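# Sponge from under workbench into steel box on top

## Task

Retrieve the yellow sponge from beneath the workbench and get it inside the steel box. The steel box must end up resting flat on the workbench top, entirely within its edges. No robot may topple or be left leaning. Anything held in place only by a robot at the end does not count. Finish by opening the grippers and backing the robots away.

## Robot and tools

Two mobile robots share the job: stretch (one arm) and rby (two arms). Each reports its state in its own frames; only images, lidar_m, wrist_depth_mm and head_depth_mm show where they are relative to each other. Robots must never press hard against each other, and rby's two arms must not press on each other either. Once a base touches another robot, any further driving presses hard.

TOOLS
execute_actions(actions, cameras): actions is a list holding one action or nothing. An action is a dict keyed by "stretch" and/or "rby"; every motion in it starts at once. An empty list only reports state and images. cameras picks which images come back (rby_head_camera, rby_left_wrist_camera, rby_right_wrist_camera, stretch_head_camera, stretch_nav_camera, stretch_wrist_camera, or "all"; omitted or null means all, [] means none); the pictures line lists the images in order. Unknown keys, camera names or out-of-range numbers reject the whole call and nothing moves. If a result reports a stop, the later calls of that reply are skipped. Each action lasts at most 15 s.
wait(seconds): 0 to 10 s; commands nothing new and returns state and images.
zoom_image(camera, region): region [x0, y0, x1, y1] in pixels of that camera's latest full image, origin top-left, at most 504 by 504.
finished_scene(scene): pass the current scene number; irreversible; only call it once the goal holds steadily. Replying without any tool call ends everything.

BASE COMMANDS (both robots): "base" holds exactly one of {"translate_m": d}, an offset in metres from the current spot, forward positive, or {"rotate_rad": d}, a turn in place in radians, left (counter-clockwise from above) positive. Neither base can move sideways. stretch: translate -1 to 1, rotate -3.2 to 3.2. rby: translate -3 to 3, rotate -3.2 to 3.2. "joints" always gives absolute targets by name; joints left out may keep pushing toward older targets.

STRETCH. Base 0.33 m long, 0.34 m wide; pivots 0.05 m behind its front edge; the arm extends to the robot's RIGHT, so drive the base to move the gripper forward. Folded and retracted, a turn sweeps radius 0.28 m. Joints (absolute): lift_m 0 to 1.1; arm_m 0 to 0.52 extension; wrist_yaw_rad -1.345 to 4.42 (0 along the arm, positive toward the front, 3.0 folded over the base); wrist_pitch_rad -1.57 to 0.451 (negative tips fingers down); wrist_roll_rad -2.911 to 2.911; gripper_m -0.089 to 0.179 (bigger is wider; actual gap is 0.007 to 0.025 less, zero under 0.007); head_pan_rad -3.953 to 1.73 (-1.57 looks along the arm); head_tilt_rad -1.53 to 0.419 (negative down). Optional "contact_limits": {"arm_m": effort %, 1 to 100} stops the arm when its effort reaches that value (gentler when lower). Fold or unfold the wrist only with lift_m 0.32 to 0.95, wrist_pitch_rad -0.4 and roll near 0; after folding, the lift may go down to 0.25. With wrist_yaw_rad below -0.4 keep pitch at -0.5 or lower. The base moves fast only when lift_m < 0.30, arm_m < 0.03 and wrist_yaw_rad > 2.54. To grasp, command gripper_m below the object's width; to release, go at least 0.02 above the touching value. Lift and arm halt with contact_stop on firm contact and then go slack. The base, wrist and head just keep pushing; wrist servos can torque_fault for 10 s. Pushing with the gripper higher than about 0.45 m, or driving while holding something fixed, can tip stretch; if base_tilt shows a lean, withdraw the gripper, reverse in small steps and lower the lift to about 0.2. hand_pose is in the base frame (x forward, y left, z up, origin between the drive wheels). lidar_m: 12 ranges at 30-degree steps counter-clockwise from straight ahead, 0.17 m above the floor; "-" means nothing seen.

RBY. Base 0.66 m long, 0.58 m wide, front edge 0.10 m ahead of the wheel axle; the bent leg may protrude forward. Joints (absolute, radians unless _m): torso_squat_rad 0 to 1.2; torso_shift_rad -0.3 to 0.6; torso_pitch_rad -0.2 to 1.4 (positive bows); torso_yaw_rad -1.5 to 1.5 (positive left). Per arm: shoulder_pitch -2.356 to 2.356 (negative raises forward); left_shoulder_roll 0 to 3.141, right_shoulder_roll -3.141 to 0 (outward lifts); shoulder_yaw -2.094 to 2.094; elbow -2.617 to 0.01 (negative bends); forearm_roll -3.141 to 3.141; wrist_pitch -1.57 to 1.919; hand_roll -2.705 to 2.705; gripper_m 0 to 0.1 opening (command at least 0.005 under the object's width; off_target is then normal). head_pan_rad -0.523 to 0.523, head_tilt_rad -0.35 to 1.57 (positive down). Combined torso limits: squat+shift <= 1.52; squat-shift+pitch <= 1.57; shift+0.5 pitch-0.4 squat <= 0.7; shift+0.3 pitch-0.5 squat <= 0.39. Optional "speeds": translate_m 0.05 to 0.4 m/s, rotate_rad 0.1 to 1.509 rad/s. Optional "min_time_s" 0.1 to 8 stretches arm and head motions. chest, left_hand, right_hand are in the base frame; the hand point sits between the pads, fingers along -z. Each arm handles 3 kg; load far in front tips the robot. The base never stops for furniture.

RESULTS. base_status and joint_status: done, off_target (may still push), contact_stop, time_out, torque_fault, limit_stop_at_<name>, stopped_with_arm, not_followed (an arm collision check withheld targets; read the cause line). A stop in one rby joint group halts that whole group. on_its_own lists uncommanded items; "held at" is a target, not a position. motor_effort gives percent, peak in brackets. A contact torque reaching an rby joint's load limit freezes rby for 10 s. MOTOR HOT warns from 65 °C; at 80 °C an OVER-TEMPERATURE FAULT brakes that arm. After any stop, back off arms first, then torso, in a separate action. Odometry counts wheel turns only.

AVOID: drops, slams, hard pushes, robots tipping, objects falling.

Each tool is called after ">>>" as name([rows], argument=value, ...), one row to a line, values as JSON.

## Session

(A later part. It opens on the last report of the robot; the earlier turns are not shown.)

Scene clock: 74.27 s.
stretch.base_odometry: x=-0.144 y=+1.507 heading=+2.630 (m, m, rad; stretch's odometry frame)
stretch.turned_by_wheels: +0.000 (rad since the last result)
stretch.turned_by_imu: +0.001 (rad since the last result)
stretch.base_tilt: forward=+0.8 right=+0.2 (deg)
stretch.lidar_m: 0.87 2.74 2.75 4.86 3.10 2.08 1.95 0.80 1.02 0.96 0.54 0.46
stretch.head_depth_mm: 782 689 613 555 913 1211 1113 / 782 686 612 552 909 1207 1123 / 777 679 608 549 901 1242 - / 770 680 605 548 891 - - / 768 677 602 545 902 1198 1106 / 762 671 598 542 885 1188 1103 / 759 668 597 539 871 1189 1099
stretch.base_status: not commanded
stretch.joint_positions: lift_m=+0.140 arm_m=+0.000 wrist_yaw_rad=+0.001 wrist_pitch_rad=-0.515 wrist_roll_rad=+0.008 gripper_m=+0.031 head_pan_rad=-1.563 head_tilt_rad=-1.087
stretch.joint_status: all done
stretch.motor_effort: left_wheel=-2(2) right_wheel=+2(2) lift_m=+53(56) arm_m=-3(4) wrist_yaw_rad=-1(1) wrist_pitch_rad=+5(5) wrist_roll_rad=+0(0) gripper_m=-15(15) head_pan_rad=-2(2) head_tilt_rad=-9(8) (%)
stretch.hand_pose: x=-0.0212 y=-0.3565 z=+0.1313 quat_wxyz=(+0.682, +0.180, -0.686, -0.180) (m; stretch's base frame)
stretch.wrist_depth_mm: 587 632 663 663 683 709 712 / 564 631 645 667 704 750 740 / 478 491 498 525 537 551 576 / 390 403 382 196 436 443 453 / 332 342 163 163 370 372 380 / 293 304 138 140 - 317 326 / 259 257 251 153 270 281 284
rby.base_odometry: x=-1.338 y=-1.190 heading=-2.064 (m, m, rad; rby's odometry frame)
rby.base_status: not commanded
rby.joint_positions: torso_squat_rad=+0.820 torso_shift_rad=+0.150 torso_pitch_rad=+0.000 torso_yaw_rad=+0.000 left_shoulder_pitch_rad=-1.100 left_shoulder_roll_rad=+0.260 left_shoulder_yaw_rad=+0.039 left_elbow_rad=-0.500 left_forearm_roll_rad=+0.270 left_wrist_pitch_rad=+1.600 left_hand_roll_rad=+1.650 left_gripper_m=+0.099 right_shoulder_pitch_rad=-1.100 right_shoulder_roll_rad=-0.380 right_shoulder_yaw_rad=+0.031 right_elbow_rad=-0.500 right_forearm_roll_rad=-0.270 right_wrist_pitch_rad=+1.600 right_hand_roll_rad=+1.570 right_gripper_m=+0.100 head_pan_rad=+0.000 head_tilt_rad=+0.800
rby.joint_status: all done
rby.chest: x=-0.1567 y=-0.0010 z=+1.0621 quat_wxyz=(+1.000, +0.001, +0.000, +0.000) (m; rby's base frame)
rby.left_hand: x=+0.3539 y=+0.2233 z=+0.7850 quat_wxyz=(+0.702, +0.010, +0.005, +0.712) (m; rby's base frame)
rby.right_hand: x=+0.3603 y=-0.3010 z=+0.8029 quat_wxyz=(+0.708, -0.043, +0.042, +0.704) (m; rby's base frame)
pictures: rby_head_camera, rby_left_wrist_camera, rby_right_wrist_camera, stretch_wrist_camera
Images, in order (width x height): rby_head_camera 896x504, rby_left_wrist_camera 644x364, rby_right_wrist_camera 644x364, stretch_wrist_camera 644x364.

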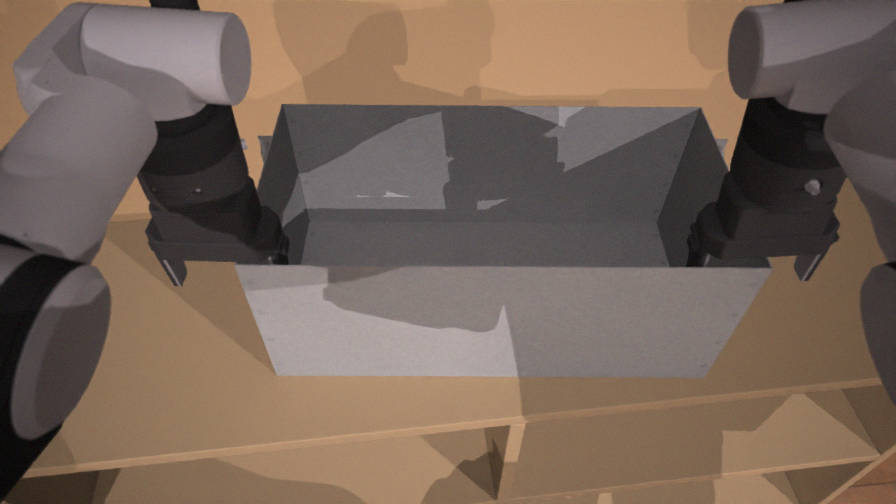

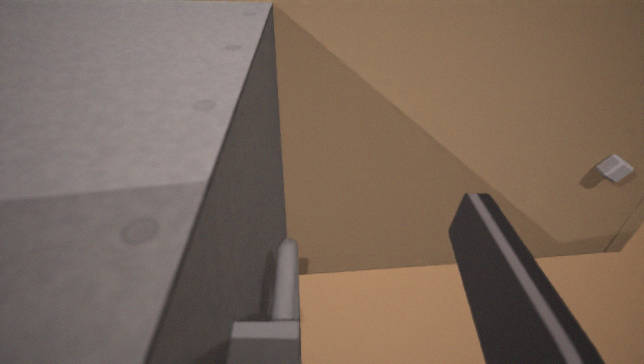

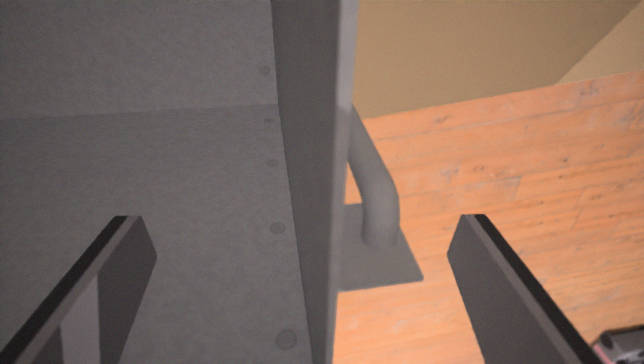

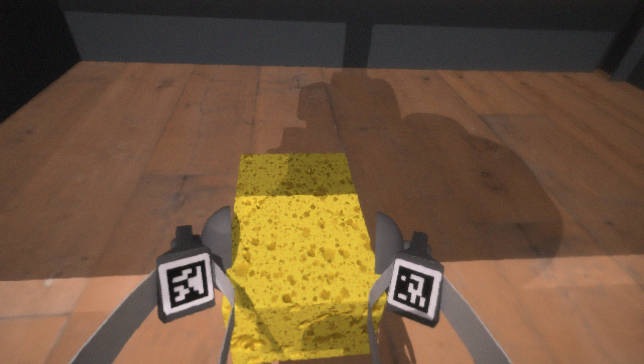

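>>> execute_actions([
  {"stretch":{"base":{"translate_m":0.0},"joints":{"head_pan_rad":0,"head_tilt_rad":-0.5}},"rby":{"joints":{"torso_squat_rad":0.78,"torso_shift_rad":0.27}}},
], cameras=["rby_head_camera","rby_left_wrist_camera","rby_right_wrist_camera"])

Scene clock: 76.53 s.
stretch.base_odometry: x=-0.144 y=+1.507 heading=+2.630 (m, m, rad; stretch's odometry frame)
stretch.turned_by_wheels: +0.000 (rad since the last result)
stretch.turned_by_imu: +0.000 (rad since the last result)
stretch.base_tilt: forward=+0.6 right=+0.1 (deg)
stretch.lidar_m: 0.87 2.74 2.74 4.86 3.10 2.07 1.95 0.80 1.02 0.96 0.54 0.46
stretch.head_depth_mm: 2347 2510 2496 1061 796 642 686 / 2376 2548 2797 1053 850 973 969 / 2304 2546 2792 2497 1850 1403 1293 / 2295 2535 2754 2632 1982 1583 1305 / 2301 2461 2721 2581 1952 1575 1308 / 2289 2462 2709 2555 1944 1559 1296 / 2277 2431 2716 2561 1929 1552 1299
stretch.base_status: done
stretch.joint_positions: lift_m=+0.140 arm_m=+0.000 wrist_yaw_rad=+0.001 wrist_pitch_rad=-0.515 wrist_roll_rad=+0.008 gripper_m=+0.031 head_pan_rad=-0.007 head_tilt_rad=-0.508
stretch.joint_status: all done
stretch.motor_effort: left_wheel=-1(0) right_wheel=+0(1) lift_m=+52(52) arm_m=-3(4) wrist_yaw_rad=-1(1) wrist_pitch_rad=+5(5) wrist_roll_rad=+0(0) gripper_m=-16(15) head_pan_rad=+2(33) head_tilt_rad=+5(46) (%)
stretch.hand_pose: x=-0.0212 y=-0.3565 z=+0.1313 quat_wxyz=(+0.682, +0.180, -0.686, -0.180) (m; stretch's base frame)
stretch.wrist_depth_mm: 589 649 654 675 672 706 712 / 570 626 652 685 722 739 724 / 479 485 508 513 539 555 566 / 389 402 384 195 439 445 459 / 332 340 163 160 375 373 376 / 290 301 139 140 - 322 322 / 258 260 249 153 271 278 285
rby.base_odometry: x=-1.338 y=-1.190 heading=-2.064 (m, m, rad; rby's odometry frame)
rby.base_status: not commanded
rby.joint_positions: torso_squat_rad=+0.780 torso_shift_rad=+0.270 torso_pitch_rad=+0.000 torso_yaw_rad=+0.000 left_shoulder_pitch_rad=-1.100 left_shoulder_roll_rad=+0.260 left_shoulder_yaw_rad=+0.039 left_elbow_rad=-0.500 left_forearm_roll_rad=+0.270 left_wrist_pitch_rad=+1.600 left_hand_roll_rad=+1.650 left_gripper_m=+0.099 right_shoulder_pitch_rad=-1.100 right_shoulder_roll_rad=-0.380 right_shoulder_yaw_rad=+0.031 right_elbow_rad=-0.500 right_forearm_roll_rad=-0.270 right_wrist_pitch_rad=+1.600 right_hand_roll_rad=+1.570 right_gripper_m=+0.100 head_pan_rad=+0.000 head_tilt_rad=+0.800
rby.joint_status: all done
rby.chest: x=-0.0952 y=-0.0010 z=+1.0695 quat_wxyz=(+1.000, +0.001, +0.000, +0.000) (m; rby's base frame)
rby.left_hand: x=+0.4153 y=+0.2233 z=+0.7923 quat_wxyz=(+0.702, +0.010, +0.005, +0.712) (m; rby's base frame)
rby.right_hand: x=+0.4217 y=-0.3010 z=+0.8103 quat_wxyz=(+0.708, -0.043, +0.042, +0.704) (m; rby's base frame)
pictures: rby_head_camera, rby_left_wrist_camera, rby_right_wrist_camera
Images, in order (width x height): rby_head_camera 896x504, rby_left_wrist_camera 644x364, rby_right_wrist_camera 644x364.

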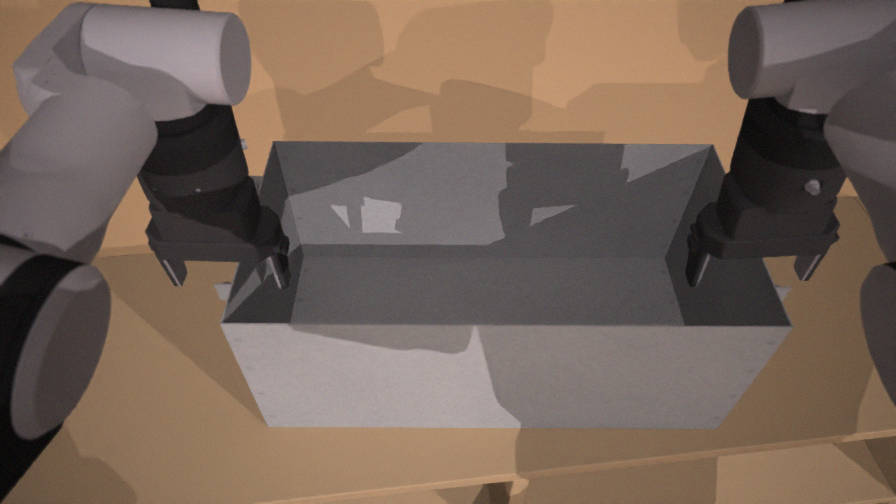

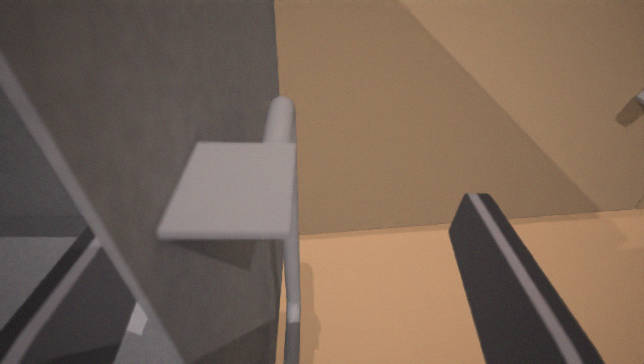

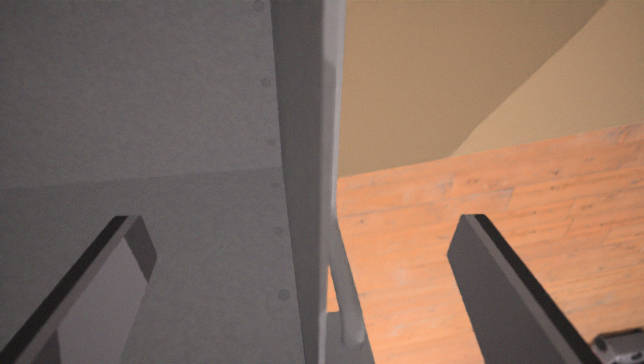

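>>> execute_actions([
  {"rby":{"joints":{"left_gripper_m":0.0,"right_gripper_m":0.0}}},
], cameras=["rby_head_camera","rby_left_wrist_camera","rby_right_wrist_camera"])

>>> execute_actions([
  {"rby":{"joints":{"torso_squat_rad":0.6}}},
], cameras=["rby_head_camera"])

Scene clock: 78.37 s.
stretch.base_odometry: x=-0.144 y=+1.507 heading=+2.630 (m, m, rad; stretch's odometry frame)
stretch.turned_by_wheels: +0.000 (rad since the last result)
stretch.turned_by_imu: +0.000 (rad since the last result)
stretch.base_tilt: forward=+0.8 right=+0.3 (deg)
stretch.lidar_m: 0.87 2.74 2.74 4.86 3.07 2.07 1.95 0.80 1.02 0.96 0.54 0.46
stretch.head_depth_mm: 2317 2469 2461 1062 790 641 686 / 2348 2566 2790 1052 849 973 973 / 2327 2556 2777 2551 1839 1411 1292 / 2312 2549 2783 2613 1956 1583 1318 / 2295 2473 2727 2575 1964 1564 1304 / 2274 2498 2714 2581 1918 1555 1301 / 2269 2464 2717 2545 1929 1549 1303
stretch.base_status: not commanded
stretch.joint_positions: lift_m=+0.140 arm_m=+0.000 wrist_yaw_rad=+0.001 wrist_pitch_rad=-0.515 wrist_roll_rad=+0.008 gripper_m=+0.031 head_pan_rad=-0.007 head_tilt_rad=-0.508
stretch.joint_status: not commanded
stretch.motor_effort: left_wheel=-1(1) right_wheel=+0(0) lift_m=+52(52) arm_m=-3(3) wrist_yaw_rad=-1(1) wrist_pitch_rad=+5(5) wrist_roll_rad=+0(0) gripper_m=-15(16) head_pan_rad=+3(2) head_tilt_rad=+6(5) (%)
stretch.hand_pose: x=-0.0212 y=-0.3565 z=+0.1313 quat_wxyz=(+0.682, +0.180, -0.686, -0.180) (m; stretch's base frame)
stretch.wrist_depth_mm: 579 647 642 666 680 691 716 / 570 623 653 685 707 733 733 / 475 484 502 518 529 557 570 / 394 403 379 195 432 438 452 / 337 338 164 161 374 376 377 / 291 300 138 139 - 320 324 / 257 260 253 153 271 280 283
rby.base_odometry: x=-1.338 y=-1.190 heading=-2.064 (m, m, rad; rby's odometry frame)
rby.base_status: not commanded
rby.joint_positions: torso_squat_rad=+0.780 torso_shift_rad=+0.270 torso_pitch_rad=+0.000 torso_yaw_rad=+0.000 left_shoulder_pitch_rad=-1.102 left_shoulder_roll_rad=+0.250 left_shoulder_yaw_rad=+0.040 left_elbow_rad=-0.501 left_forearm_roll_rad=+0.274 left_wrist_pitch_rad=+1.600 left_hand_roll_rad=+1.650 left_gripper_m=+0.003 right_shoulder_pitch_rad=-1.101 right_shoulder_roll_rad=-0.371 right_shoulder_yaw_rad=+0.030 right_elbow_rad=-0.501 right_forearm_roll_rad=-0.273 right_wrist_pitch_rad=+1.600 right_hand_roll_rad=+1.570 right_gripper_m=+0.005 head_pan_rad=+0.000 head_tilt_rad=+0.800
rby.joint_status: right_gripper_m off_target (ended at +0.005, target +0.000); the others done
rby.chest: x=-0.0952 y=-0.0010 z=+1.0695 quat_wxyz=(+1.000, +0.001, +0.000, +0.000) (m; rby's base frame)
rby.left_hand: x=+0.4152 y=+0.2160 z=+0.7920 quat_wxyz=(+0.705, +0.006, +0.008, +0.709) (m; rby's base frame)
rby.right_hand: x=+0.4221 y=-0.2947 z=+0.8096 quat_wxyz=(+0.705, -0.040, +0.039, +0.707) (m; rby's base frame)
pictures: rby_head_camera, rby_left_wrist_camera, rby_right_wrist_camera
Images, in order (width x height): rby_head_camera 896x504, rby_left_wrist_camera 644x364, rby_right_wrist_camera 644x364.

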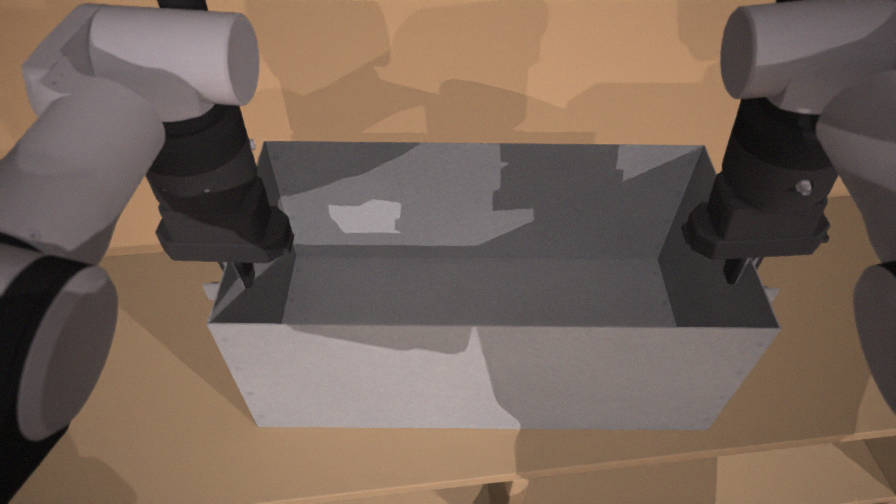

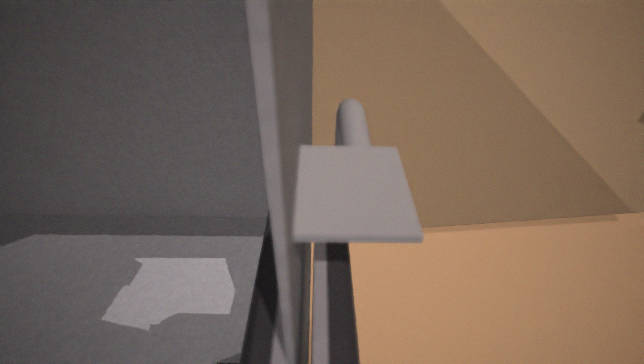

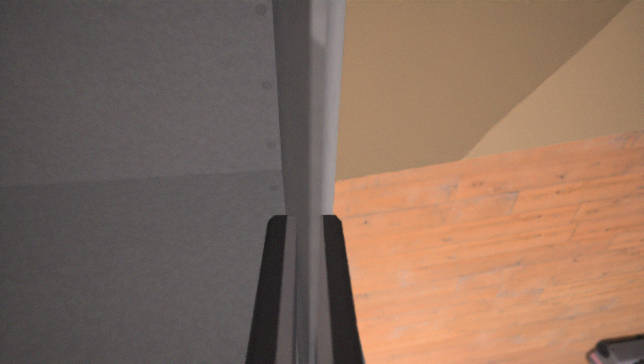

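Scene clock: 79.73 s.
stretch.base_odometry: x=-0.144 y=+1.507 heading=+2.630 (m, m, rad; stretch's odometry frame)
stretch.turned_by_wheels: +0.000 (rad since the last result)
stretch.turned_by_imu: +0.000 (rad since the last result)
stretch.base_tilt: forward=+0.7 right=+0.3 (deg)
stretch.lidar_m: 0.87 2.74 2.75 4.87 3.10 2.08 1.95 0.80 1.02 0.96 0.54 0.46
stretch.head_depth_mm: 2298 2503 2471 1064 795 642 686 / 2305 2578 2805 1052 848 974 971 / 2315 2538 2806 2515 1848 1416 1280 / 2289 2532 2753 2626 1964 1570 1307 / 2289 2480 2731 2594 1964 1580 1304 / 2258 2487 2704 2583 1939 1572 1302 / 2257 2457 2726 2550 1918 1546 1280
stretch.base_status: not commanded
stretch.joint_positions: lift_m=+0.140 arm_m=+0.000 wrist_yaw_rad=+0.001 wrist_pitch_rad=-0.515 wrist_roll_rad=+0.008 gripper_m=+0.031 head_pan_rad=-0.007 head_tilt_rad=-0.508
stretch.joint_status: not commanded
stretch.motor_effort: left_wheel=-1(1) right_wheel=+0(0) lift_m=+52(52) arm_m=-4(4) wrist_yaw_rad=-1(1) wrist_pitch_rad=+5(5) wrist_roll_rad=+0(0) gripper_m=-15(16) head_pan_rad=+3(3) head_tilt_rad=+5(5) (%)
stretch.hand_pose: x=-0.0212 y=-0.3565 z=+0.1313 quat_wxyz=(+0.682, +0.180, -0.686, -0.180) (m; stretch's base frame)
stretch.wrist_depth_mm: 591 634 653 667 678 698 723 / 567 636 638 681 707 721 725 / 476 483 500 523 526 563 569 / 391 404 378 196 421 437 452 / 333 343 164 161 371 374 374 / 290 301 137 139 - 318 326 / 259 258 252 153 271 281 284
rby.base_odometry: x=-1.338 y=-1.190 heading=-2.064 (m, m, rad; rby's odometry frame)
rby.base_status: not commanded
rby.joint_positions: torso_squat_rad=+0.600 torso_shift_rad=+0.271 torso_pitch_rad=+0.002 torso_yaw_rad=+0.000 left_shoulder_pitch_rad=-1.100 left_shoulder_roll_rad=+0.250 left_shoulder_yaw_rad=+0.040 left_elbow_rad=-0.500 left_forearm_roll_rad=+0.274 left_wrist_pitch_rad=+1.600 left_hand_roll_rad=+1.650 left_gripper_m=+0.003 right_shoulder_pitch_rad=-1.099 right_shoulder_roll_rad=-0.369 right_shoulder_yaw_rad=+0.030 right_elbow_rad=-0.500 right_forearm_roll_rad=-0.274 right_wrist_pitch_rad=+1.600 right_hand_roll_rad=+1.570 right_gripper_m=+0.004 head_pan_rad=+0.000 head_tilt_rad=+0.800
rby.joint_status: all done
rby.chest: x=-0.0729 y=-0.0011 z=+1.1467 quat_wxyz=(+1.000, +0.001, +0.001, +0.000) (m; rby's base frame)
rby.left_hand: x=+0.4362 y=+0.2163 z=+0.8673 quat_wxyz=(+0.705, +0.008, +0.010, +0.709) (m; rby's base frame)
rby.right_hand: x=+0.4429 y=-0.2939 z=+0.8840 quat_wxyz=(+0.705, -0.037, +0.040, +0.707) (m; rby's base frame)
pictures: rby_head_camera
Images, in order (width x height): rby_head_camera 896x504.

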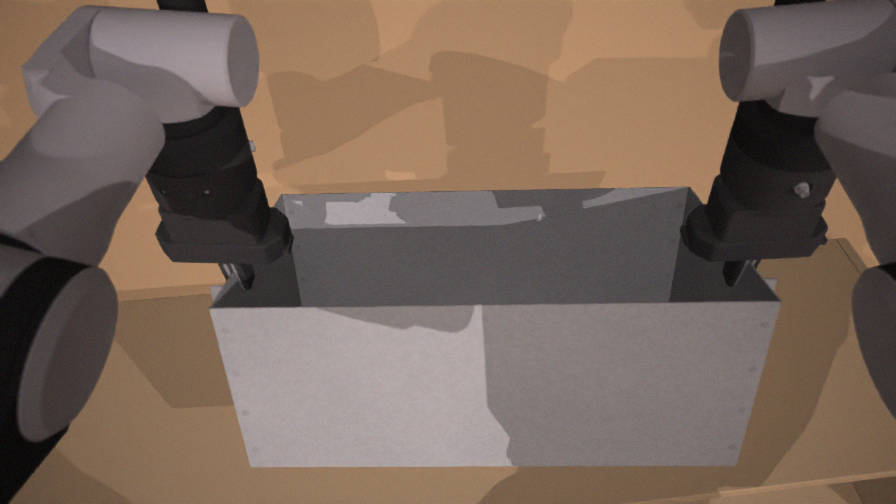

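>>> execute_actions([
  {"rby":{"joints":{"torso_squat_rad":0.78}}},
], cameras=[])

>>> execute_actions([
  {"rby":{"joints":{"left_gripper_m":0.05,"right_gripper_m":0.05}}},
], cameras=[])

>>> execute_actions([
  {"rby":{"base":{"translate_m":0.06},"speeds":{"translate_m":0.05}}},
], cameras=["rby_head_camera","rby_left_wrist_camera","rby_right_wrist_camera"])

Scene clock: 81.67 s.
stretch.base_odometry: x=-0.144 y=+1.507 heading=+2.630 (m, m, rad; stretch's odometry frame)
stretch.turned_by_wheels: +0.000 (rad since the last result)
stretch.turned_by_imu: +0.000 (rad since the last result)
stretch.base_tilt: forward=+0.6 right=+0.3 (deg)
stretch.lidar_m: 0.87 2.74 2.74 4.86 3.09 2.07 1.95 0.80 1.02 0.96 0.54 0.46
stretch.head_depth_mm: 2339 2476 2475 1060 792 644 685 / 2346 2560 2782 1051 849 975 974 / 2295 2527 2749 2531 1855 1402 1293 / 2310 2499 2746 2626 1970 1586 1314 / 2292 2493 2709 2588 1959 1567 1305 / 2273 2465 2709 2552 1944 1560 1303 / 2270 2451 2688 2517 1930 1552 1292
stretch.base_status: not commanded
stretch.joint_positions: lift_m=+0.140 arm_m=+0.000 wrist_yaw_rad=+0.001 wrist_pitch_rad=-0.515 wrist_roll_rad=+0.008 gripper_m=+0.031 head_pan_rad=-0.007 head_tilt_rad=-0.508
stretch.joint_status: not commanded
stretch.motor_effort: left_wheel=-1(1) right_wheel=+0(0) lift_m=+52(52) arm_m=-3(3) wrist_yaw_rad=-2(1) wrist_pitch_rad=+5(5) wrist_roll_rad=+0(0) gripper_m=-15(17) head_pan_rad=+2(3) head_tilt_rad=+5(5) (%)
stretch.hand_pose: x=-0.0212 y=-0.3565 z=+0.1313 quat_wxyz=(+0.682, +0.180, -0.686, -0.180) (m; stretch's base frame)
stretch.wrist_depth_mm: 590 640 646 673 676 685 731 / 569 629 643 676 701 729 743 / 485 484 496 525 533 553 578 / 399 402 382 194 430 445 457 / 338 346 164 162 372 362 381 / 291 301 138 140 - 318 322 / 259 256 252 153 271 280 283
rby.base_odometry: x=-1.338 y=-1.190 heading=-2.064 (m, m, rad; rby's odometry frame)
rby.base_status: not commanded
rby.joint_positions: torso_squat_rad=+0.780 torso_shift_rad=+0.269 torso_pitch_rad=-0.002 torso_yaw_rad=+0.000 left_shoulder_pitch_rad=-1.106 left_shoulder_roll_rad=+0.251 left_shoulder_yaw_rad=+0.041 left_elbow_rad=-0.504 left_forearm_roll_rad=+0.274 left_wrist_pitch_rad=+1.599 left_hand_roll_rad=+1.650 left_gripper_m=+0.003 right_shoulder_pitch_rad=-1.107 right_shoulder_roll_rad=-0.373 right_shoulder_yaw_rad=+0.030 right_elbow_rad=-0.503 right_forearm_roll_rad=-0.273 right_wrist_pitch_rad=+1.600 right_hand_roll_rad=+1.570 right_gripper_m=+0.004 head_pan_rad=+0.000 head_tilt_rad=+0.800
rby.joint_status: all done
rby.chest: x=-0.0963 y=-0.0010 z=+1.0695 quat_wxyz=(+1.000, +0.001, -0.001, +0.000) (m; rby's base frame)
rby.left_hand: x=+0.4169 y=+0.2152 z=+0.7959 quat_wxyz=(+0.706, +0.003, +0.006, +0.708) (m; rby's base frame)
rby.right_hand: x=+0.4242 y=-0.2950 z=+0.8144 quat_wxyz=(+0.705, -0.044, +0.035, +0.707) (m; rby's base frame)
pictures: none
No camera images: the call's "cameras" was empty. Leave "cameras" out to get every camera's image.

Scene clock: 82.67 s.
stretch.base_odometry: x=-0.144 y=+1.507 heading=+2.630 (m, m, rad; stretch's odometry frame)
stretch.turned_by_wheels: +0.000 (rad since the last result)
stretch.turned_by_imu: +0.000 (rad since the last result)
stretch.base_tilt: forward=+0.7 right=+0.2 (deg)
stretch.lidar_m: 0.87 2.75 2.74 4.86 3.07 2.07 1.95 0.80 1.02 0.96 0.54 0.46
stretch.head_depth_mm: 2304 2516 2486 1065 796 641 685 / 2336 2578 2784 1054 850 972 975 / 2339 2534 2768 2549 1848 1405 1289 / 2300 2528 2747 2656 1991 1591 1319 / 2291 2495 2744 2590 1956 1563 1312 / 2289 2474 2717 2567 1962 1576 1305 / 2259 2438 2679 2535 1917 1565 1296
stretch.base_status: not commanded
stretch.joint_positions: lift_m=+0.140 arm_m=+0.000 wrist_yaw_rad=+0.001 wrist_pitch_rad=-0.515 wrist_roll_rad=+0.008 gripper_m=+0.031 head_pan_rad=-0.007 head_tilt_rad=-0.508
stretch.joint_status: not commanded
stretch.motor_effort: left_wheel=-1(1) right_wheel=+0(0) lift_m=+52(52) arm_m=-4(4) wrist_yaw_rad=-2(3) wrist_pitch_rad=+5(5) wrist_roll_rad=+0(0) gripper_m=-16(15) head_pan_rad=+2(3) head_tilt_rad=+5(5) (%)
stretch.hand_pose: x=-0.0212 y=-0.3565 z=+0.1313 quat_wxyz=(+0.682, +0.180, -0.686, -0.180) (m; stretch's base frame)
stretch.wrist_depth_mm: 591 639 647 682 689 689 721 / 572 626 649 694 704 736 722 / 471 489 508 525 536 563 566 / 392 405 381 196 426 442 458 / 337 339 163 162 371 370 380 / 290 299 138 140 - 319 323 / 257 258 253 152 270 279 281
rby.base_odometry: x=-1.338 y=-1.190 heading=-2.064 (m, m, rad; rby's odometry frame)
rby.base_status: not commanded
rby.joint_positions: torso_squat_rad=+0.780 torso_shift_rad=+0.270 torso_pitch_rad=+0.000 torso_yaw_rad=+0.000 left_shoulder_pitch_rad=-1.101 left_shoulder_roll_rad=+0.260 left_shoulder_yaw_rad=+0.040 left_elbow_rad=-0.500 left_forearm_roll_rad=+0.270 left_wrist_pitch_rad=+1.600 left_hand_roll_rad=+1.650 left_gripper_m=+0.050 right_shoulder_pitch_rad=-1.100 right_shoulder_roll_rad=-0.380 right_shoulder_yaw_rad=+0.031 right_elbow_rad=-0.500 right_forearm_roll_rad=-0.270 right_wrist_pitch_rad=+1.600 right_hand_roll_rad=+1.570 right_gripper_m=+0.050 head_pan_rad=+0.000 head_tilt_rad=+0.800
rby.joint_status: all done
rby.chest: x=-0.0954 y=-0.0010 z=+1.0695 quat_wxyz=(+1.000, +0.001, +0.000, +0.000) (m; rby's base frame)
rby.left_hand: x=+0.4154 y=+0.2229 z=+0.7927 quat_wxyz=(+0.702, +0.009, +0.005, +0.712) (m; rby's base frame)
rby.right_hand: x=+0.4218 y=-0.3008 z=+0.8107 quat_wxyz=(+0.708, -0.043, +0.041, +0.704) (m; rby's base frame)
pictures: none
No camera images: the call's "cameras" was empty. Leave "cameras" out to get every camera's image.

Scene clock: 84.73 s.
stretch.base_odometry: x=-0.144 y=+1.507 heading=+2.630 (m, m, rad; stretch's odometry frame)
stretch.turned_by_wheels: +0.000 (rad since the last result)
stretch.turned_by_imu: +0.000 (rad since the last result)
stretch.base_tilt: forward=+0.5 right=+0.5 (deg)
stretch.lidar_m: 0.87 2.74 2.77 4.87 3.09 2.07 1.95 0.80 1.02 0.96 0.54 0.46
stretch.head_depth_mm: 2339 2491 2498 1068 792 642 687 / 2366 2534 2825 1053 848 971 975 / 2339 2520 2730 2505 1847 1406 1287 / 2300 2497 2785 2639 1978 1575 1319 / 2312 2474 2701 2607 1959 1574 1306 / 2265 2467 2725 2610 1954 1567 1306 / 2256 2464 2677 2563 1934 1557 1293
stretch.base_status: not commanded
stretch.joint_positions: lift_m=+0.140 arm_m=+0.000 wrist_yaw_rad=+0.001 wrist_pitch_rad=-0.515 wrist_roll_rad=+0.008 gripper_m=+0.031 head_pan_rad=-0.007 head_tilt_rad=-0.508
stretch.joint_status: not commanded
stretch.motor_effort: left_wheel=-1(1) right_wheel=+0(1) lift_m=+52(52) arm_m=-3(4) wrist_yaw_rad=-2(2) wrist_pitch_rad=+5(5) wrist_roll_rad=+0(0) gripper_m=-16(16) head_pan_rad=+2(2) head_tilt_rad=+5(5) (%)
stretch.hand_pose: x=-0.0212 y=-0.3565 z=+0.1313 quat_wxyz=(+0.682, +0.180, -0.686, -0.180) (m; stretch's base frame)
stretch.wrist_depth_mm: 575 666 643 664 683 696 726 / 559 613 646 691 711 723 731 / 483 489 506 520 538 557 574 / 392 403 382 196 429 444 452 / 335 339 164 162 373 371 379 / 291 300 138 140 - 317 325 / 261 258 252 154 272 281 284
rby.base_odometry: x=-1.366 y=-1.243 heading=-2.064 (m, m, rad; rby's odometry frame)
rby.base_status: done
rby.joint_positions: torso_squat_rad=+0.780 torso_shift_rad=+0.270 torso_pitch_rad=+0.000 torso_yaw_rad=+0.000 left_shoulder_pitch_rad=-1.100 left_shoulder_roll_rad=+0.260 left_shoulder_yaw_rad=+0.040 left_elbow_rad=-0.500 left_forearm_roll_rad=+0.270 left_wrist_pitch_rad=+1.600 left_hand_roll_rad=+1.650 left_gripper_m=+0.050 right_shoulder_pitch_rad=-1.100 right_shoulder_roll_rad=-0.380 right_shoulder_yaw_rad=+0.031 right_elbow_rad=-0.500 right_forearm_roll_rad=-0.270 right_wrist_pitch_rad=+1.600 right_hand_roll_rad=+1.570 right_gripper_m=+0.050 head_pan_rad=+0.000 head_tilt_rad=+0.800
rby.joint_status: not commanded
rby.chest: x=-0.0953 y=-0.0010 z=+1.0695 quat_wxyz=(+1.000, +0.001, +0.000, +0.000) (m; rby's base frame)
rby.left_hand: x=+0.4154 y=+0.2230 z=+0.7925 quat_wxyz=(+0.702, +0.009, +0.005, +0.712) (m; rby's base frame)
rby.right_hand: x=+0.4218 y=-0.3009 z=+0.8105 quat_wxyz=(+0.708, -0.043, +0.041, +0.704) (m; rby's base frame)
pictures: rby_head_camera, rby_left_wrist_camera, rby_right_wrist_camera
Images, in order (width x height): rby_head_camera 896x504, rby_left_wrist_camera 644x364, rby_right_wrist_camera 644x364.

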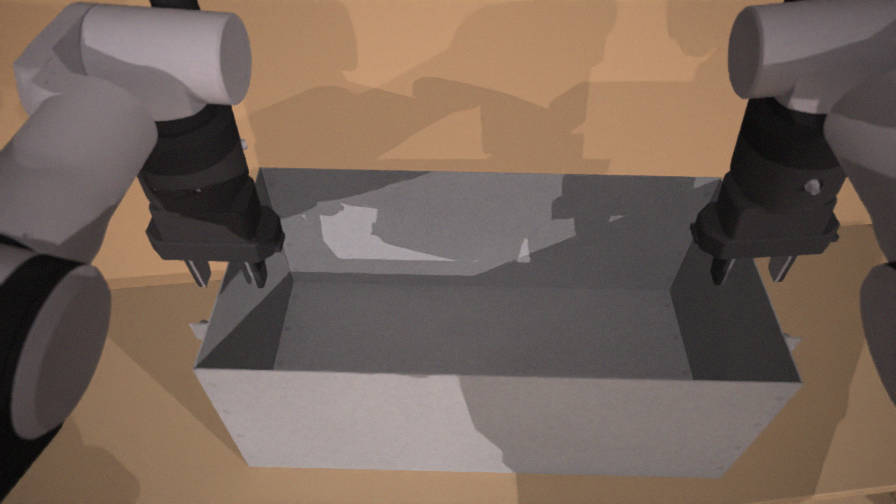

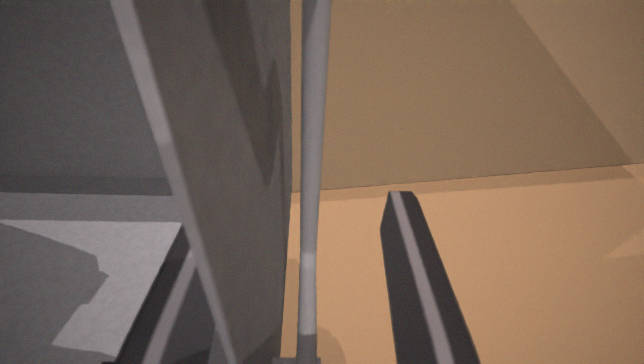

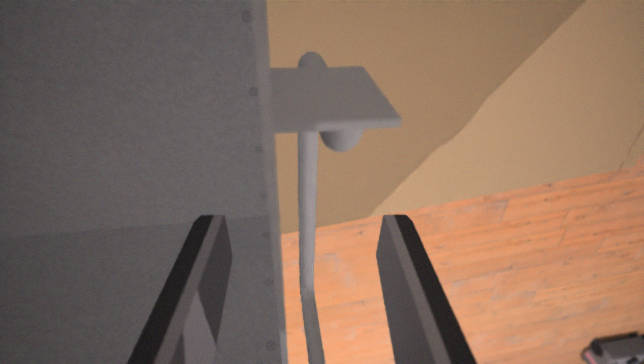

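>>> execute_actions([
  {"rby":{"joints":{"left_gripper_m":0.0,"right_gripper_m":0.0}}},
], cameras=[])

>>> execute_actions([
  {"rby":{"joints":{"torso_squat_rad":0.55}}},
], cameras=["rby_head_camera","rby_left_wrist_camera"])

Scene clock: 86.10 s.
stretch.base_odometry: x=-0.144 y=+1.507 heading=+2.630 (m, m, rad; stretch's odometry frame)
stretch.turned_by_wheels: +0.000 (rad since the last result)
stretch.turned_by_imu: +0.000 (rad since the last result)
stretch.base_tilt: forward=+0.8 right=+0.2 (deg)
stretch.lidar_m: 0.87 2.74 2.77 4.85 3.11 2.07 1.95 0.80 1.02 0.96 0.54 0.46
stretch.head_depth_mm: 2328 2499 2509 1061 795 640 686 / 2341 2555 2806 1054 850 972 969 / 2317 2556 2778 2521 1846 1409 1289 / 2311 2508 2758 2610 1969 1562 1312 / 2293 2478 2718 2633 1981 1575 1305 / 2286 2474 2714 2560 1920 1570 1302 / 2223 2444 2660 2584 1922 1557 1297
stretch.base_status: not commanded
stretch.joint_positions: lift_m=+0.140 arm_m=+0.000 wrist_yaw_rad=+0.001 wrist_pitch_rad=-0.515 wrist_roll_rad=+0.008 gripper_m=+0.031 head_pan_rad=-0.007 head_tilt_rad=-0.508
stretch.joint_status: not commanded
stretch.motor_effort: left_wheel=-1(1) right_wheel=+0(1) lift_m=+53(52) arm_m=-3(3) wrist_yaw_rad=-2(2) wrist_pitch_rad=+5(5) wrist_roll_rad=+0(0) gripper_m=-15(15) head_pan_rad=+3(2) head_tilt_rad=+5(5) (%)
stretch.hand_pose: x=-0.0212 y=-0.3565 z=+0.1313 quat_wxyz=(+0.682, +0.180, -0.686, -0.180) (m; stretch's base frame)
stretch.wrist_depth_mm: 592 642 641 665 696 704 718 / 575 623 658 681 696 744 725 / 474 494 500 516 526 555 566 / 395 400 379 196 434 440 459 / 338 341 164 161 377 367 376 / 290 300 138 139 - 318 325 / 258 259 253 153 270 279 280
rby.base_odometry: x=-1.366 y=-1.243 heading=-2.065 (m, m, rad; rby's odometry frame)
rby.base_status: not commanded
rby.joint_positions: torso_squat_rad=+0.780 torso_shift_rad=+0.270 torso_pitch_rad=+0.000 torso_yaw_rad=+0.000 left_shoulder_pitch_rad=-1.102 left_shoulder_roll_rad=+0.250 left_shoulder_yaw_rad=+0.040 left_elbow_rad=-0.501 left_forearm_roll_rad=+0.274 left_wrist_pitch_rad=+1.600 left_hand_roll_rad=+1.650 left_gripper_m=+0.003 right_shoulder_pitch_rad=-1.102 right_shoulder_roll_rad=-0.371 right_shoulder_yaw_rad=+0.030 right_elbow_rad=-0.501 right_forearm_roll_rad=-0.273 right_wrist_pitch_rad=+1.600 right_hand_roll_rad=+1.570 right_gripper_m=+0.005 head_pan_rad=+0.000 head_tilt_rad=+0.800
rby.joint_status: right_gripper_m off_target (ended at +0.005, target +0.000); the others done
rby.chest: x=-0.0953 y=-0.0010 z=+1.0695 quat_wxyz=(+1.000, +0.001, +0.000, +0.000) (m; rby's base frame)
rby.left_hand: x=+0.4153 y=+0.2159 z=+0.7923 quat_wxyz=(+0.706, +0.006, +0.008, +0.709) (m; rby's base frame)
rby.right_hand: x=+0.4222 y=-0.2949 z=+0.8098 quat_wxyz=(+0.705, -0.040, +0.038, +0.707) (m; rby's base frame)
pictures: none
No camera images: the call's "cameras" was empty. Leave "cameras" out to get every camera's image.

Scene clock: 87.90 s.
stretch.base_odometry: x=-0.144 y=+1.507 heading=+2.630 (m, m, rad; stretch's odometry frame)
stretch.turned_by_wheels: +0.000 (rad since the last result)
stretch.turned_by_imu: +0.000 (rad since the last result)
stretch.base_tilt: forward=+0.7 right=+0.4 (deg)
stretch.lidar_m: 0.87 2.74 2.78 4.84 3.07 2.07 1.95 0.80 1.02 0.95 0.54 0.46
stretch.head_depth_mm: 2310 2477 2488 1064 792 642 686 / 2323 2549 2777 1050 849 973 972 / 2307 2537 2763 2528 1834 1417 1284 / 2294 2526 2766 2601 1953 1582 1316 / 2296 2500 2724 2585 1946 1551 1301 / 2283 2466 2720 2534 1929 1558 1309 / 2246 2462 2652 2538 1920 1541 1288
stretch.base_status: not commanded
stretch.joint_positions: lift_m=+0.140 arm_m=+0.000 wrist_yaw_rad=+0.001 wrist_pitch_rad=-0.515 wrist_roll_rad=+0.008 gripper_m=+0.031 head_pan_rad=-0.007 head_tilt_rad=-0.508
stretch.joint_status: not commanded
stretch.motor_effort: left_wheel=-1(1) right_wheel=+0(0) lift_m=+53(52) arm_m=-3(3) wrist_yaw_rad=-2(1) wrist_pitch_rad=+5(5) wrist_roll_rad=+0(0) gripper_m=-16(16) head_pan_rad=+2(3) head_tilt_rad=+5(5) (%)
stretch.hand_pose: x=-0.0212 y=-0.3565 z=+0.1313 quat_wxyz=(+0.682, +0.180, -0.686, -0.180) (m; stretch's base frame)
stretch.wrist_depth_mm: 585 640 639 667 690 709 717 / 558 625 639 675 705 731 737 / 476 486 503 520 535 566 570 / 394 403 380 195 429 445 457 / 333 340 163 161 375 370 383 / 293 301 137 139 - 320 324 / 256 258 251 153 273 281 284
rby.base_odometry: x=-1.366 y=-1.243 heading=-2.064 (m, m, rad; rby's odometry frame)
rby.base_status: not commanded
rby.joint_positions: torso_squat_rad=+0.550 torso_shift_rad=+0.270 torso_pitch_rad=+0.000 torso_yaw_rad=+0.000 left_shoulder_pitch_rad=-1.100 left_shoulder_roll_rad=+0.260 left_shoulder_yaw_rad=+0.040 left_elbow_rad=-0.500 left_forearm_roll_rad=+0.270 left_wrist_pitch_rad=+1.600 left_hand_roll_rad=+1.650 left_gripper_m=+0.000 right_shoulder_pitch_rad=-1.100 right_shoulder_roll_rad=-0.380 right_shoulder_yaw_rad=+0.031 right_elbow_rad=-0.500 right_forearm_roll_rad=-0.270 right_wrist_pitch_rad=+1.600 right_hand_roll_rad=+1.570 right_gripper_m=+0.000 head_pan_rad=+0.000 head_tilt_rad=+0.800
rby.joint_status: all done
rby.on_its_own: right_gripper_m moved -0.005 to your old target +0.000
rby.chest: x=-0.0688 y=-0.0011 z=+1.1651 quat_wxyz=(+1.000, +0.001, +0.000, +0.000) (m; rby's base frame)
rby.left_hand: x=+0.4418 y=+0.2229 z=+0.8880 quat_wxyz=(+0.702, +0.009, +0.005, +0.712) (m; rby's base frame)
rby.right_hand: x=+0.4481 y=-0.3010 z=+0.9058 quat_wxyz=(+0.708, -0.043, +0.041, +0.704) (m; rby's base frame)
pictures: rby_head_camera, rby_left_wrist_camera
Images, in order (width x height): rby_head_camera 896x504, rby_left_wrist_camera 644x364.

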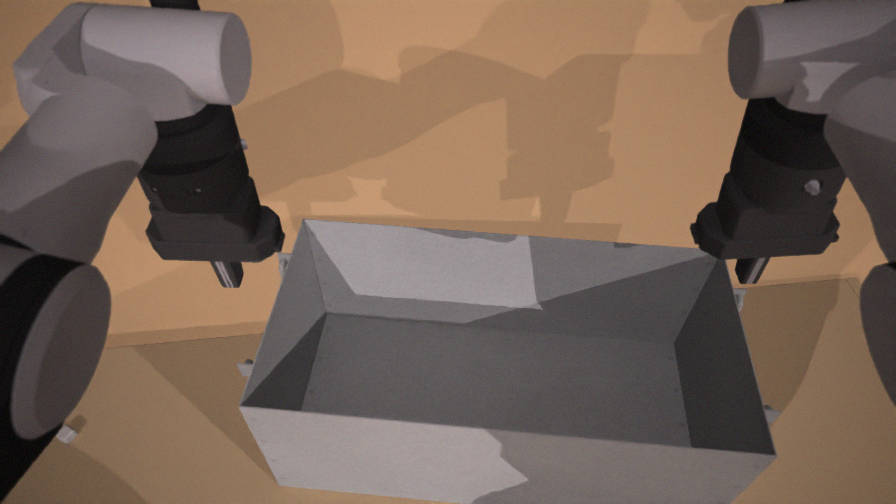

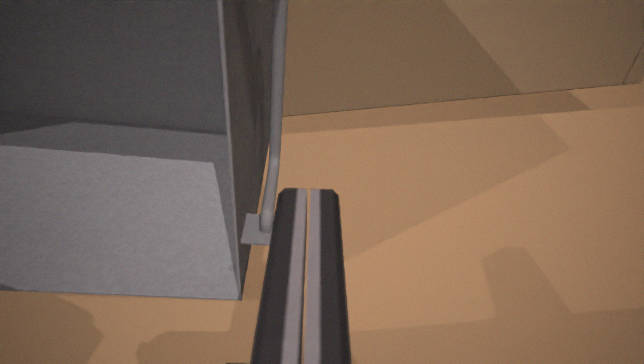

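>>> execute_actions([
  {"stretch":{"joints":{"lift_m":0.6}},"rby":{"joints":{"torso_squat_rad":0.35,"left_gripper_m":0.06,"right_gripper_m":0.06}}},
], cameras=[])

>>> execute_actions([
  {"rby":{"base":{"rotate_rad":-0.12}}},
], cameras=[])

>>> execute_actions([
  {"rby":{"base":{"translate_m":-0.4}},"stretch":{"base":{"rotate_rad":0.8}}},
], cameras=[])

>>> execute_actions([
  {"rby":{"joints":{"torso_squat_rad":0.6,"left_shoulder_pitch_rad":-0.8,"right_shoulder_pitch_rad":-0.8,"left_shoulder_roll_rad":0.7,"right_shoulder_roll_rad":-0.7,"left_elbow_rad":-0.9,"right_elbow_rad":-0.9,"left_forearm_roll_rad":1.84,"right_forearm_roll_rad":-1.84,"left_hand_roll_rad":1.57,"right_hand_roll_rad":1.57}},"stretch":{"base":{"translate_m":0.6}}},
], cameras=["rby_head_camera"])

Scene clock: 92.60 s.
stretch.base_odometry: x=-0.144 y=+1.507 heading=+2.630 (m, m, rad; stretch's odometry frame)
stretch.turned_by_wheels: +0.000 (rad since the last result)
stretch.turned_by_imu: +0.000 (rad since the last result)
stretch.base_tilt: forward=+0.6 right=+0.4 (deg)
stretch.lidar_m: 0.88 2.75 2.77 4.87 3.08 2.06 1.95 0.80 1.02 0.96 0.54 0.46
stretch.head_depth_mm: 2319 2483 2477 1068 793 641 686 / 2355 2528 2806 1058 850 974 969 / 2284 2524 2778 2545 1866 1414 1282 / 2336 2522 2738 2620 1963 1570 1313 / 2281 2488 2709 2588 1942 1570 1308 / 2250 2496 2707 2569 1943 1550 1305 / 2252 2441 2670 2542 1937 1540 1294
stretch.base_status: not commanded
stretch.joint_positions: lift_m=+0.391 arm_m=+0.000 wrist_yaw_rad=+0.002 wrist_pitch_rad=-0.686 wrist_roll_rad=-0.038 gripper_m=+0.031 head_pan_rad=-0.007 head_tilt_rad=-0.507
stretch.joint_status: lift_m contact_stop (moved +0.251 of +0.460)
stretch.on_its_own: lift_m is slack since a contact_stop, until your next command for it (your +0.600 is given up); wrist_pitch_rad is at rest, and its effort (+66) is outside its rest range (-20 to +32)
stretch.motor_effort: left_wheel=-2(2) right_wheel=+6(6) lift_m=+41(85) arm_m=+3(4) wrist_yaw_rad=-2(2) wrist_pitch_rad=+66(75) wrist_roll_rad=+19(21) gripper_m=-16(15) head_pan_rad=+2(2) head_tilt_rad=+5(5) (%)
stretch.hand_pose: x=-0.0213 y=-0.3277 z=+0.3485 quat_wxyz=(+0.679, +0.243, -0.653, -0.233) (m; stretch's base frame)
stretch.wrist_depth_mm: 132 138 145 155 163 175 186 / 112 115 121 127 133 140 148 / 98 100 104 108 112 117 122 / 86 87 91 94 97 101 105 / - 78 80 83 85 88 91 / - 73 75 78 80 83 86 / 440 438 149 149 478 500 511
rby.base_odometry: x=-1.366 y=-1.243 heading=-2.064 (m, m, rad; rby's odometry frame)
rby.base_status: not commanded
rby.joint_positions: torso_squat_rad=+0.350 torso_shift_rad=+0.270 torso_pitch_rad=+0.000 torso_yaw_rad=+0.000 left_shoulder_pitch_rad=-1.100 left_shoulder_roll_rad=+0.260 left_shoulder_yaw_rad=+0.040 left_elbow_rad=-0.500 left_forearm_roll_rad=+0.270 left_wrist_pitch_rad=+1.600 left_hand_roll_rad=+1.650 left_gripper_m=+0.060 right_shoulder_pitch_rad=-1.100 right_shoulder_roll_rad=-0.380 right_shoulder_yaw_rad=+0.031 right_elbow_rad=-0.500 right_forearm_roll_rad=-0.270 right_wrist_pitch_rad=+1.600 right_hand_roll_rad=+1.570 right_gripper_m=+0.060 head_pan_rad=+0.000 head_tilt_rad=+0.800
rby.joint_status: all done
rby.chest: x=-0.0526 y=-0.0011 z=+1.2237 quat_wxyz=(+1.000, +0.001, +0.000, +0.000) (m; rby's base frame)
rby.left_hand: x=+0.4580 y=+0.2229 z=+0.9465 quat_wxyz=(+0.702, +0.009, +0.005, +0.712) (m; rby's base frame)
rby.right_hand: x=+0.4643 y=-0.3011 z=+0.9644 quat_wxyz=(+0.708, -0.043, +0.041, +0.704) (m; rby's base frame)
pictures: none
No camera images: the call's "cameras" was empty. Leave "cameras" out to get every camera's image.

not run: a stop came earlier in this reply.

not run: a stop came earlier in this reply.

not run: a stop came earlier in this reply.

Oops: gripper hit the shelf underside. Lower it.

>>> execute_actions([
  {"stretch":{"joints":{"lift_m":0.25,"wrist_pitch_rad":-0.5}},"rby":{"base":{"rotate_rad":-0.12}}},
], cameras=["stretch_wrist_camera"])

>>> execute_actions([
  {"rby":{"base":{"translate_m":-0.4}},"stretch":{"base":{"rotate_rad":0.8}}},
], cameras=[])

>>> execute_actions([
  {"rby":{"joints":{"torso_squat_rad":0.6,"left_shoulder_pitch_rad":-0.8,"right_shoulder_pitch_rad":-0.8,"left_shoulder_roll_rad":0.7,"right_shoulder_roll_rad":-0.7,"left_elbow_rad":-0.9,"right_elbow_rad":-0.9,"left_forearm_roll_rad":1.84,"right_forearm_roll_rad":-1.84,"left_hand_roll_rad":1.57,"right_hand_roll_rad":1.57}},"stretch":{"base":{"translate_m":0.5}}},
], cameras=["rby_head_camera","stretch_wrist_camera"])

Scene clock: 95.30 s.
stretch.base_odometry: x=-0.144 y=+1.507 heading=+2.630 (m, m, rad; stretch's odometry frame)
stretch.turned_by_wheels: +0.000 (rad since the last result)
stretch.turned_by_imu: +0.001 (rad since the last result)
stretch.base_tilt: forward=+0.8 right=+0.3 (deg)
stretch.lidar_m: 0.87 2.74 2.82 4.86 3.11 2.07 1.95 0.80 1.02 0.96 0.54 0.46
stretch.head_depth_mm: 2346 2471 2513 1065 793 644 684 / 2354 2559 2806 1056 852 971 971 / 2316 2517 2800 2532 1848 1404 1282 / 2311 2490 2759 2612 1981 1569 1306 / 2287 2510 2732 2640 1954 1576 1311 / 2261 2490 2708 2575 1958 1564 1303 / 2295 2458 2697 2539 1935 1556 1294
stretch.base_status: not commanded
stretch.joint_positions: lift_m=+0.250 arm_m=+0.000 wrist_yaw_rad=+0.003 wrist_pitch_rad=-0.521 wrist_roll_rad=+0.003 gripper_m=+0.031 head_pan_rad=-0.007 head_tilt_rad=-0.507
stretch.joint_status: all done
stretch.motor_effort: left_wheel=-2(2) right_wheel=+2(7) lift_m=+31(43) arm_m=+3(3) wrist_yaw_rad=-3(6) wrist_pitch_rad=+8(65) wrist_roll_rad=+2(19) gripper_m=-16(16) head_pan_rad=+2(2) head_tilt_rad=+4(5) (%)
stretch.hand_pose: x=-0.0210 y=-0.3550 z=+0.2407 quat_wxyz=(+0.683, +0.183, -0.684, -0.182) (m; stretch's base frame)
stretch.wrist_depth_mm: 578 643 647 674 694 704 709 / 583 701 718 745 744 781 796 / 580 698 703 715 761 792 763 / 538 560 543 195 612 629 659 / 468 478 164 161 527 514 532 / 411 420 139 139 - 446 462 / 363 362 356 153 386 396 406
rby.base_odometry: x=-1.366 y=-1.243 heading=-2.183 (m, m, rad; rby's odometry frame)
rby.base_status: done
rby.joint_positions: torso_squat_rad=+0.350 torso_shift_rad=+0.270 torso_pitch_rad=+0.000 torso_yaw_rad=+0.000 left_shoulder_pitch_rad=-1.100 left_shoulder_roll_rad=+0.260 left_shoulder_yaw_rad=+0.040 left_elbow_rad=-0.500 left_forearm_roll_rad=+0.270 left_wrist_pitch_rad=+1.600 left_hand_roll_rad=+1.650 left_gripper_m=+0.060 right_shoulder_pitch_rad=-1.100 right_shoulder_roll_rad=-0.380 right_shoulder_yaw_rad=+0.031 right_elbow_rad=-0.500 right_forearm_roll_rad=-0.270 right_wrist_pitch_rad=+1.600 right_hand_roll_rad=+1.570 right_gripper_m=+0.060 head_pan_rad=+0.000 head_tilt_rad=+0.800
rby.joint_status: not commanded
rby.chest: x=-0.0526 y=-0.0011 z=+1.2237 quat_wxyz=(+1.000, +0.001, +0.000, +0.000) (m; rby's base frame)
rby.left_hand: x=+0.4580 y=+0.2230 z=+0.9466 quat_wxyz=(+0.702, +0.009, +0.005, +0.712) (m; rby's base frame)
rby.right_hand: x=+0.4644 y=-0.3012 z=+0.9644 quat_wxyz=(+0.708, -0.043, +0.041, +0.704) (m; rby's base frame)
pictures: stretch_wrist_camera
Images, in order (width x height): stretch_wrist_camera 644x364.

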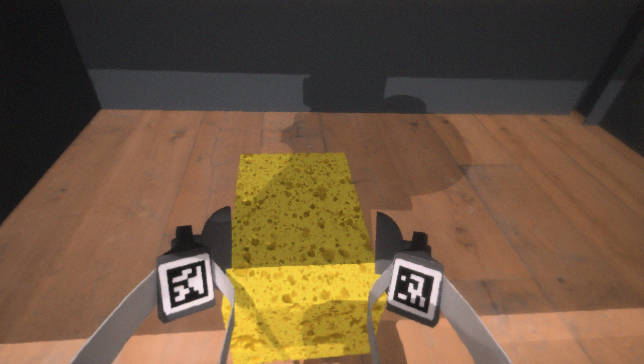

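Scene clock: 97.87 s.
stretch.base_odometry: x=-0.144 y=+1.507 heading=-2.854 (m, m, rad; stretch's odometry frame)
stretch.turned_by_wheels: +0.800 (rad since the last result)
stretch.turned_by_imu: +0.790 (rad since the last result)
stretch.base_tilt: forward=+0.6 right=+0.5 (deg)
stretch.lidar_m: 2.72 2.69 4.70 2.40 1.95 0.80 0.87 0.96 0.82 0.46 0.53 2.69
stretch.head_depth_mm: 2476 2630 2771 2740 2008 1630 1325 / 2629 2775 3048 2658 1993 1593 1331 / 2865 3001 3074 2620 1979 1584 1321 / 3061 3110 3327 2671 1983 1580 1321 / 3210 3351 3359 2619 1946 1565 1311 / 3540 3965 3608 2591 1955 1568 1317 / 2400 2741 2866 2534 1937 1560 1296
stretch.base_status: done
stretch.joint_positions: lift_m=+0.250 arm_m=+0.000 wrist_yaw_rad=+0.002 wrist_pitch_rad=-0.520 wrist_roll_rad=+0.004 gripper_m=+0.031 head_pan_rad=-0.007 head_tilt_rad=-0.507
stretch.joint_status: not commanded
stretch.motor_effort: left_wheel=-2(5) right_wheel=+2(3) lift_m=+31(31) arm_m=+3(3) wrist_yaw_rad=-3(2) wrist_pitch_rad=+7(7) wrist_roll_rad=+2(2) gripper_m=-15(16) head_pan_rad=+3(2) head_tilt_rad=+5(4) (%)
stretch.hand_pose: x=-0.0211 y=-0.3551 z=+0.2407 quat_wxyz=(+0.682, +0.183, -0.684, -0.182) (m; stretch's base frame)
stretch.wrist_depth_mm: 298 204 225 293 417 615 576 / 388 236 244 325 496 689 583 / 535 283 267 367 588 715 619 / 532 347 261 196 599 635 635 / 470 460 164 162 529 519 537 / 413 422 138 140 - 460 456 / 364 371 337 153 382 398 400
rby.base_odometry: x=-1.136 y=-0.915 heading=-2.184 (m, m, rad; rby's odometry frame)
rby.base_status: done
rby.joint_positions: torso_squat_rad=+0.350 torso_shift_rad=+0.270 torso_pitch_rad=+0.000 torso_yaw_rad=+0.000 left_shoulder_pitch_rad=-1.100 left_shoulder_roll_rad=+0.260 left_shoulder_yaw_rad=+0.040 left_elbow_rad=-0.500 left_forearm_roll_rad=+0.270 left_wrist_pitch_rad=+1.600 left_hand_roll_rad=+1.650 left_gripper_m=+0.060 right_shoulder_pitch_rad=-1.100 right_shoulder_roll_rad=-0.380 right_shoulder_yaw_rad=+0.031 right_elbow_rad=-0.500 right_forearm_roll_rad=-0.270 right_wrist_pitch_rad=+1.600 right_hand_roll_rad=+1.570 right_gripper_m=+0.060 head_pan_rad=+0.000 head_tilt_rad=+0.800
rby.joint_status: not commanded
rby.chest: x=-0.0527 y=-0.0011 z=+1.2237 quat_wxyz=(+1.000, +0.001, +0.000, +0.000) (m; rby's base frame)
rby.left_hand: x=+0.4579 y=+0.2230 z=+0.9466 quat_wxyz=(+0.702, +0.009, +0.005, +0.712) (m; rby's base frame)
rby.right_hand: x=+0.4644 y=-0.3012 z=+0.9645 quat_wxyz=(+0.708, -0.043, +0.041, +0.704) (m; rby's base frame)
pictures: none
No camera images: the call's "cameras" was empty. Leave "cameras" out to get every camera's image.

Scene clock: 104.13 s.
stretch.base_odometry: x=-0.623 y=+1.365 heading=-2.854 (m, m, rad; stretch's odometry frame)
stretch.turned_by_wheels: +0.000 (rad since the last result)
stretch.turned_by_imu: +0.002 (rad since the last result)
stretch.base_tilt: forward=+0.6 right=+0.2 (deg)
stretch.lidar_m: 2.29 2.23 4.55 2.86 2.33 2.31 1.28 1.28 0.62 0.69 2.33 2.32
stretch.head_depth_mm: 2117 2255 2407 2485 2010 1613 1334 / 2249 2412 2585 2658 2023 1603 1329 / 2418 2597 2585 2607 1980 1586 1321 / 2646 2727 2874 2630 1985 1587 1315 / 2798 2835 3020 2627 1948 1549 1305 / 3110 3336 3227 2475 1942 1552 1302 / 3281 3703 2503 2440 1909 1560 1285
stretch.base_status: done
stretch.joint_positions: lift_m=+0.250 arm_m=+0.000 wrist_yaw_rad=+0.002 wrist_pitch_rad=-0.520 wrist_roll_rad=+0.004 gripper_m=+0.031 head_pan_rad=-0.007 head_tilt_rad=-0.507
stretch.joint_status: not commanded
stretch.motor_effort: left_wheel=-2(3) right_wheel=+1(6) lift_m=+31(31) arm_m=+3(2) wrist_yaw_rad=-2(2) wrist_pitch_rad=+7(7) wrist_roll_rad=+1(2) gripper_m=-16(15) head_pan_rad=+2(3) head_tilt_rad=+5(4) (%)
stretch.hand_pose: x=-0.0211 y=-0.3551 z=+0.2407 quat_wxyz=(+0.682, +0.183, -0.684, -0.182) (m; stretch's base frame)
stretch.wrist_depth_mm: - - - 504 422 361 311 / 835 877 860 550 454 380 329 / 665 686 679 601 482 405 347 / 553 558 542 194 529 438 371 / 470 478 164 161 511 469 386 / 410 423 138 139 - 447 423 / 362 370 358 154 380 397 403
rby.base_odometry: x=-1.136 y=-0.915 heading=-2.184 (m, m, rad; rby's odometry frame)
rby.base_status: not commanded
rby.joint_positions: torso_squat_rad=+0.600 torso_shift_rad=+0.270 torso_pitch_rad=+0.000 torso_yaw_rad=+0.000 left_shoulder_pitch_rad=-0.800 left_shoulder_roll_rad=+0.700 left_shoulder_yaw_rad=+0.040 left_elbow_rad=-0.900 left_forearm_roll_rad=+1.840 left_wrist_pitch_rad=+1.600 left_hand_roll_rad=+1.570 left_gripper_m=+0.060 right_shoulder_pitch_rad=-0.800 right_shoulder_roll_rad=-0.700 right_shoulder_yaw_rad=+0.031 right_elbow_rad=-0.900 right_forearm_roll_rad=-1.840 right_wrist_pitch_rad=+1.600 right_hand_roll_rad=+1.570 right_gripper_m=+0.060 head_pan_rad=+0.000 head_tilt_rad=+0.800
rby.joint_status: all done
rby.chest: x=-0.0739 y=-0.0011 z=+1.1467 quat_wxyz=(+1.000, +0.001, +0.000, +0.000) (m; rby's base frame)
rby.left_hand: x=+0.4296 y=+0.2095 z=+1.0799 quat_wxyz=(+0.574, -0.506, +0.314, +0.562) (m; rby's base frame)
rby.right_hand: x=+0.4229 y=-0.2012 z=+1.0590 quat_wxyz=(+0.569, +0.322, -0.477, +0.588) (m; rby's base frame)
pictures: rby_head_camera, stretch_wrist_camera
Images, in order (width x height): rby_head_camera 896x504, stretch_wrist_camera 644x364.

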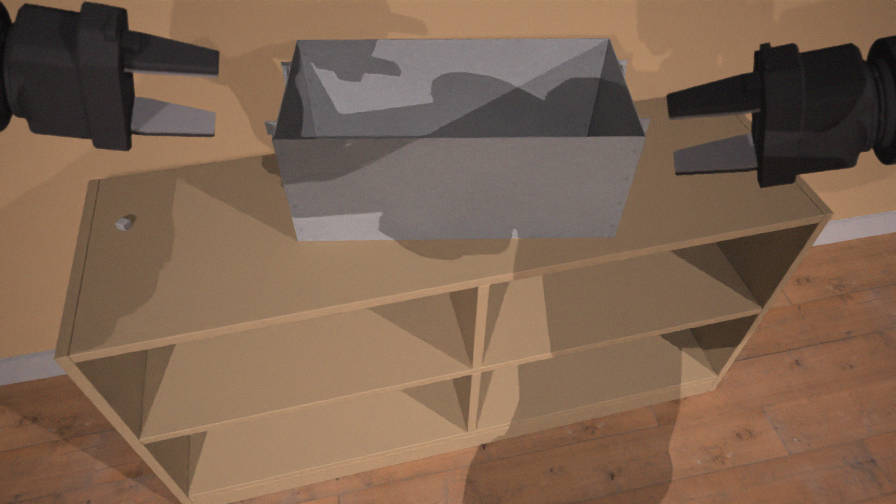

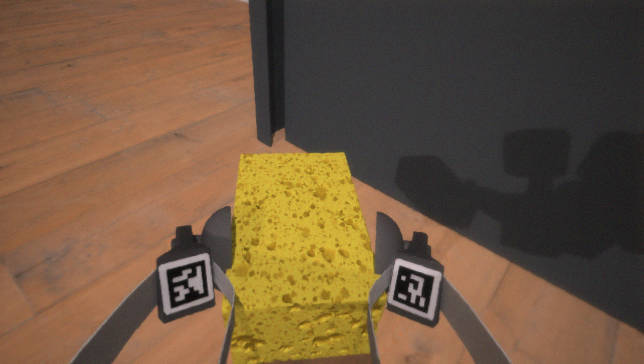

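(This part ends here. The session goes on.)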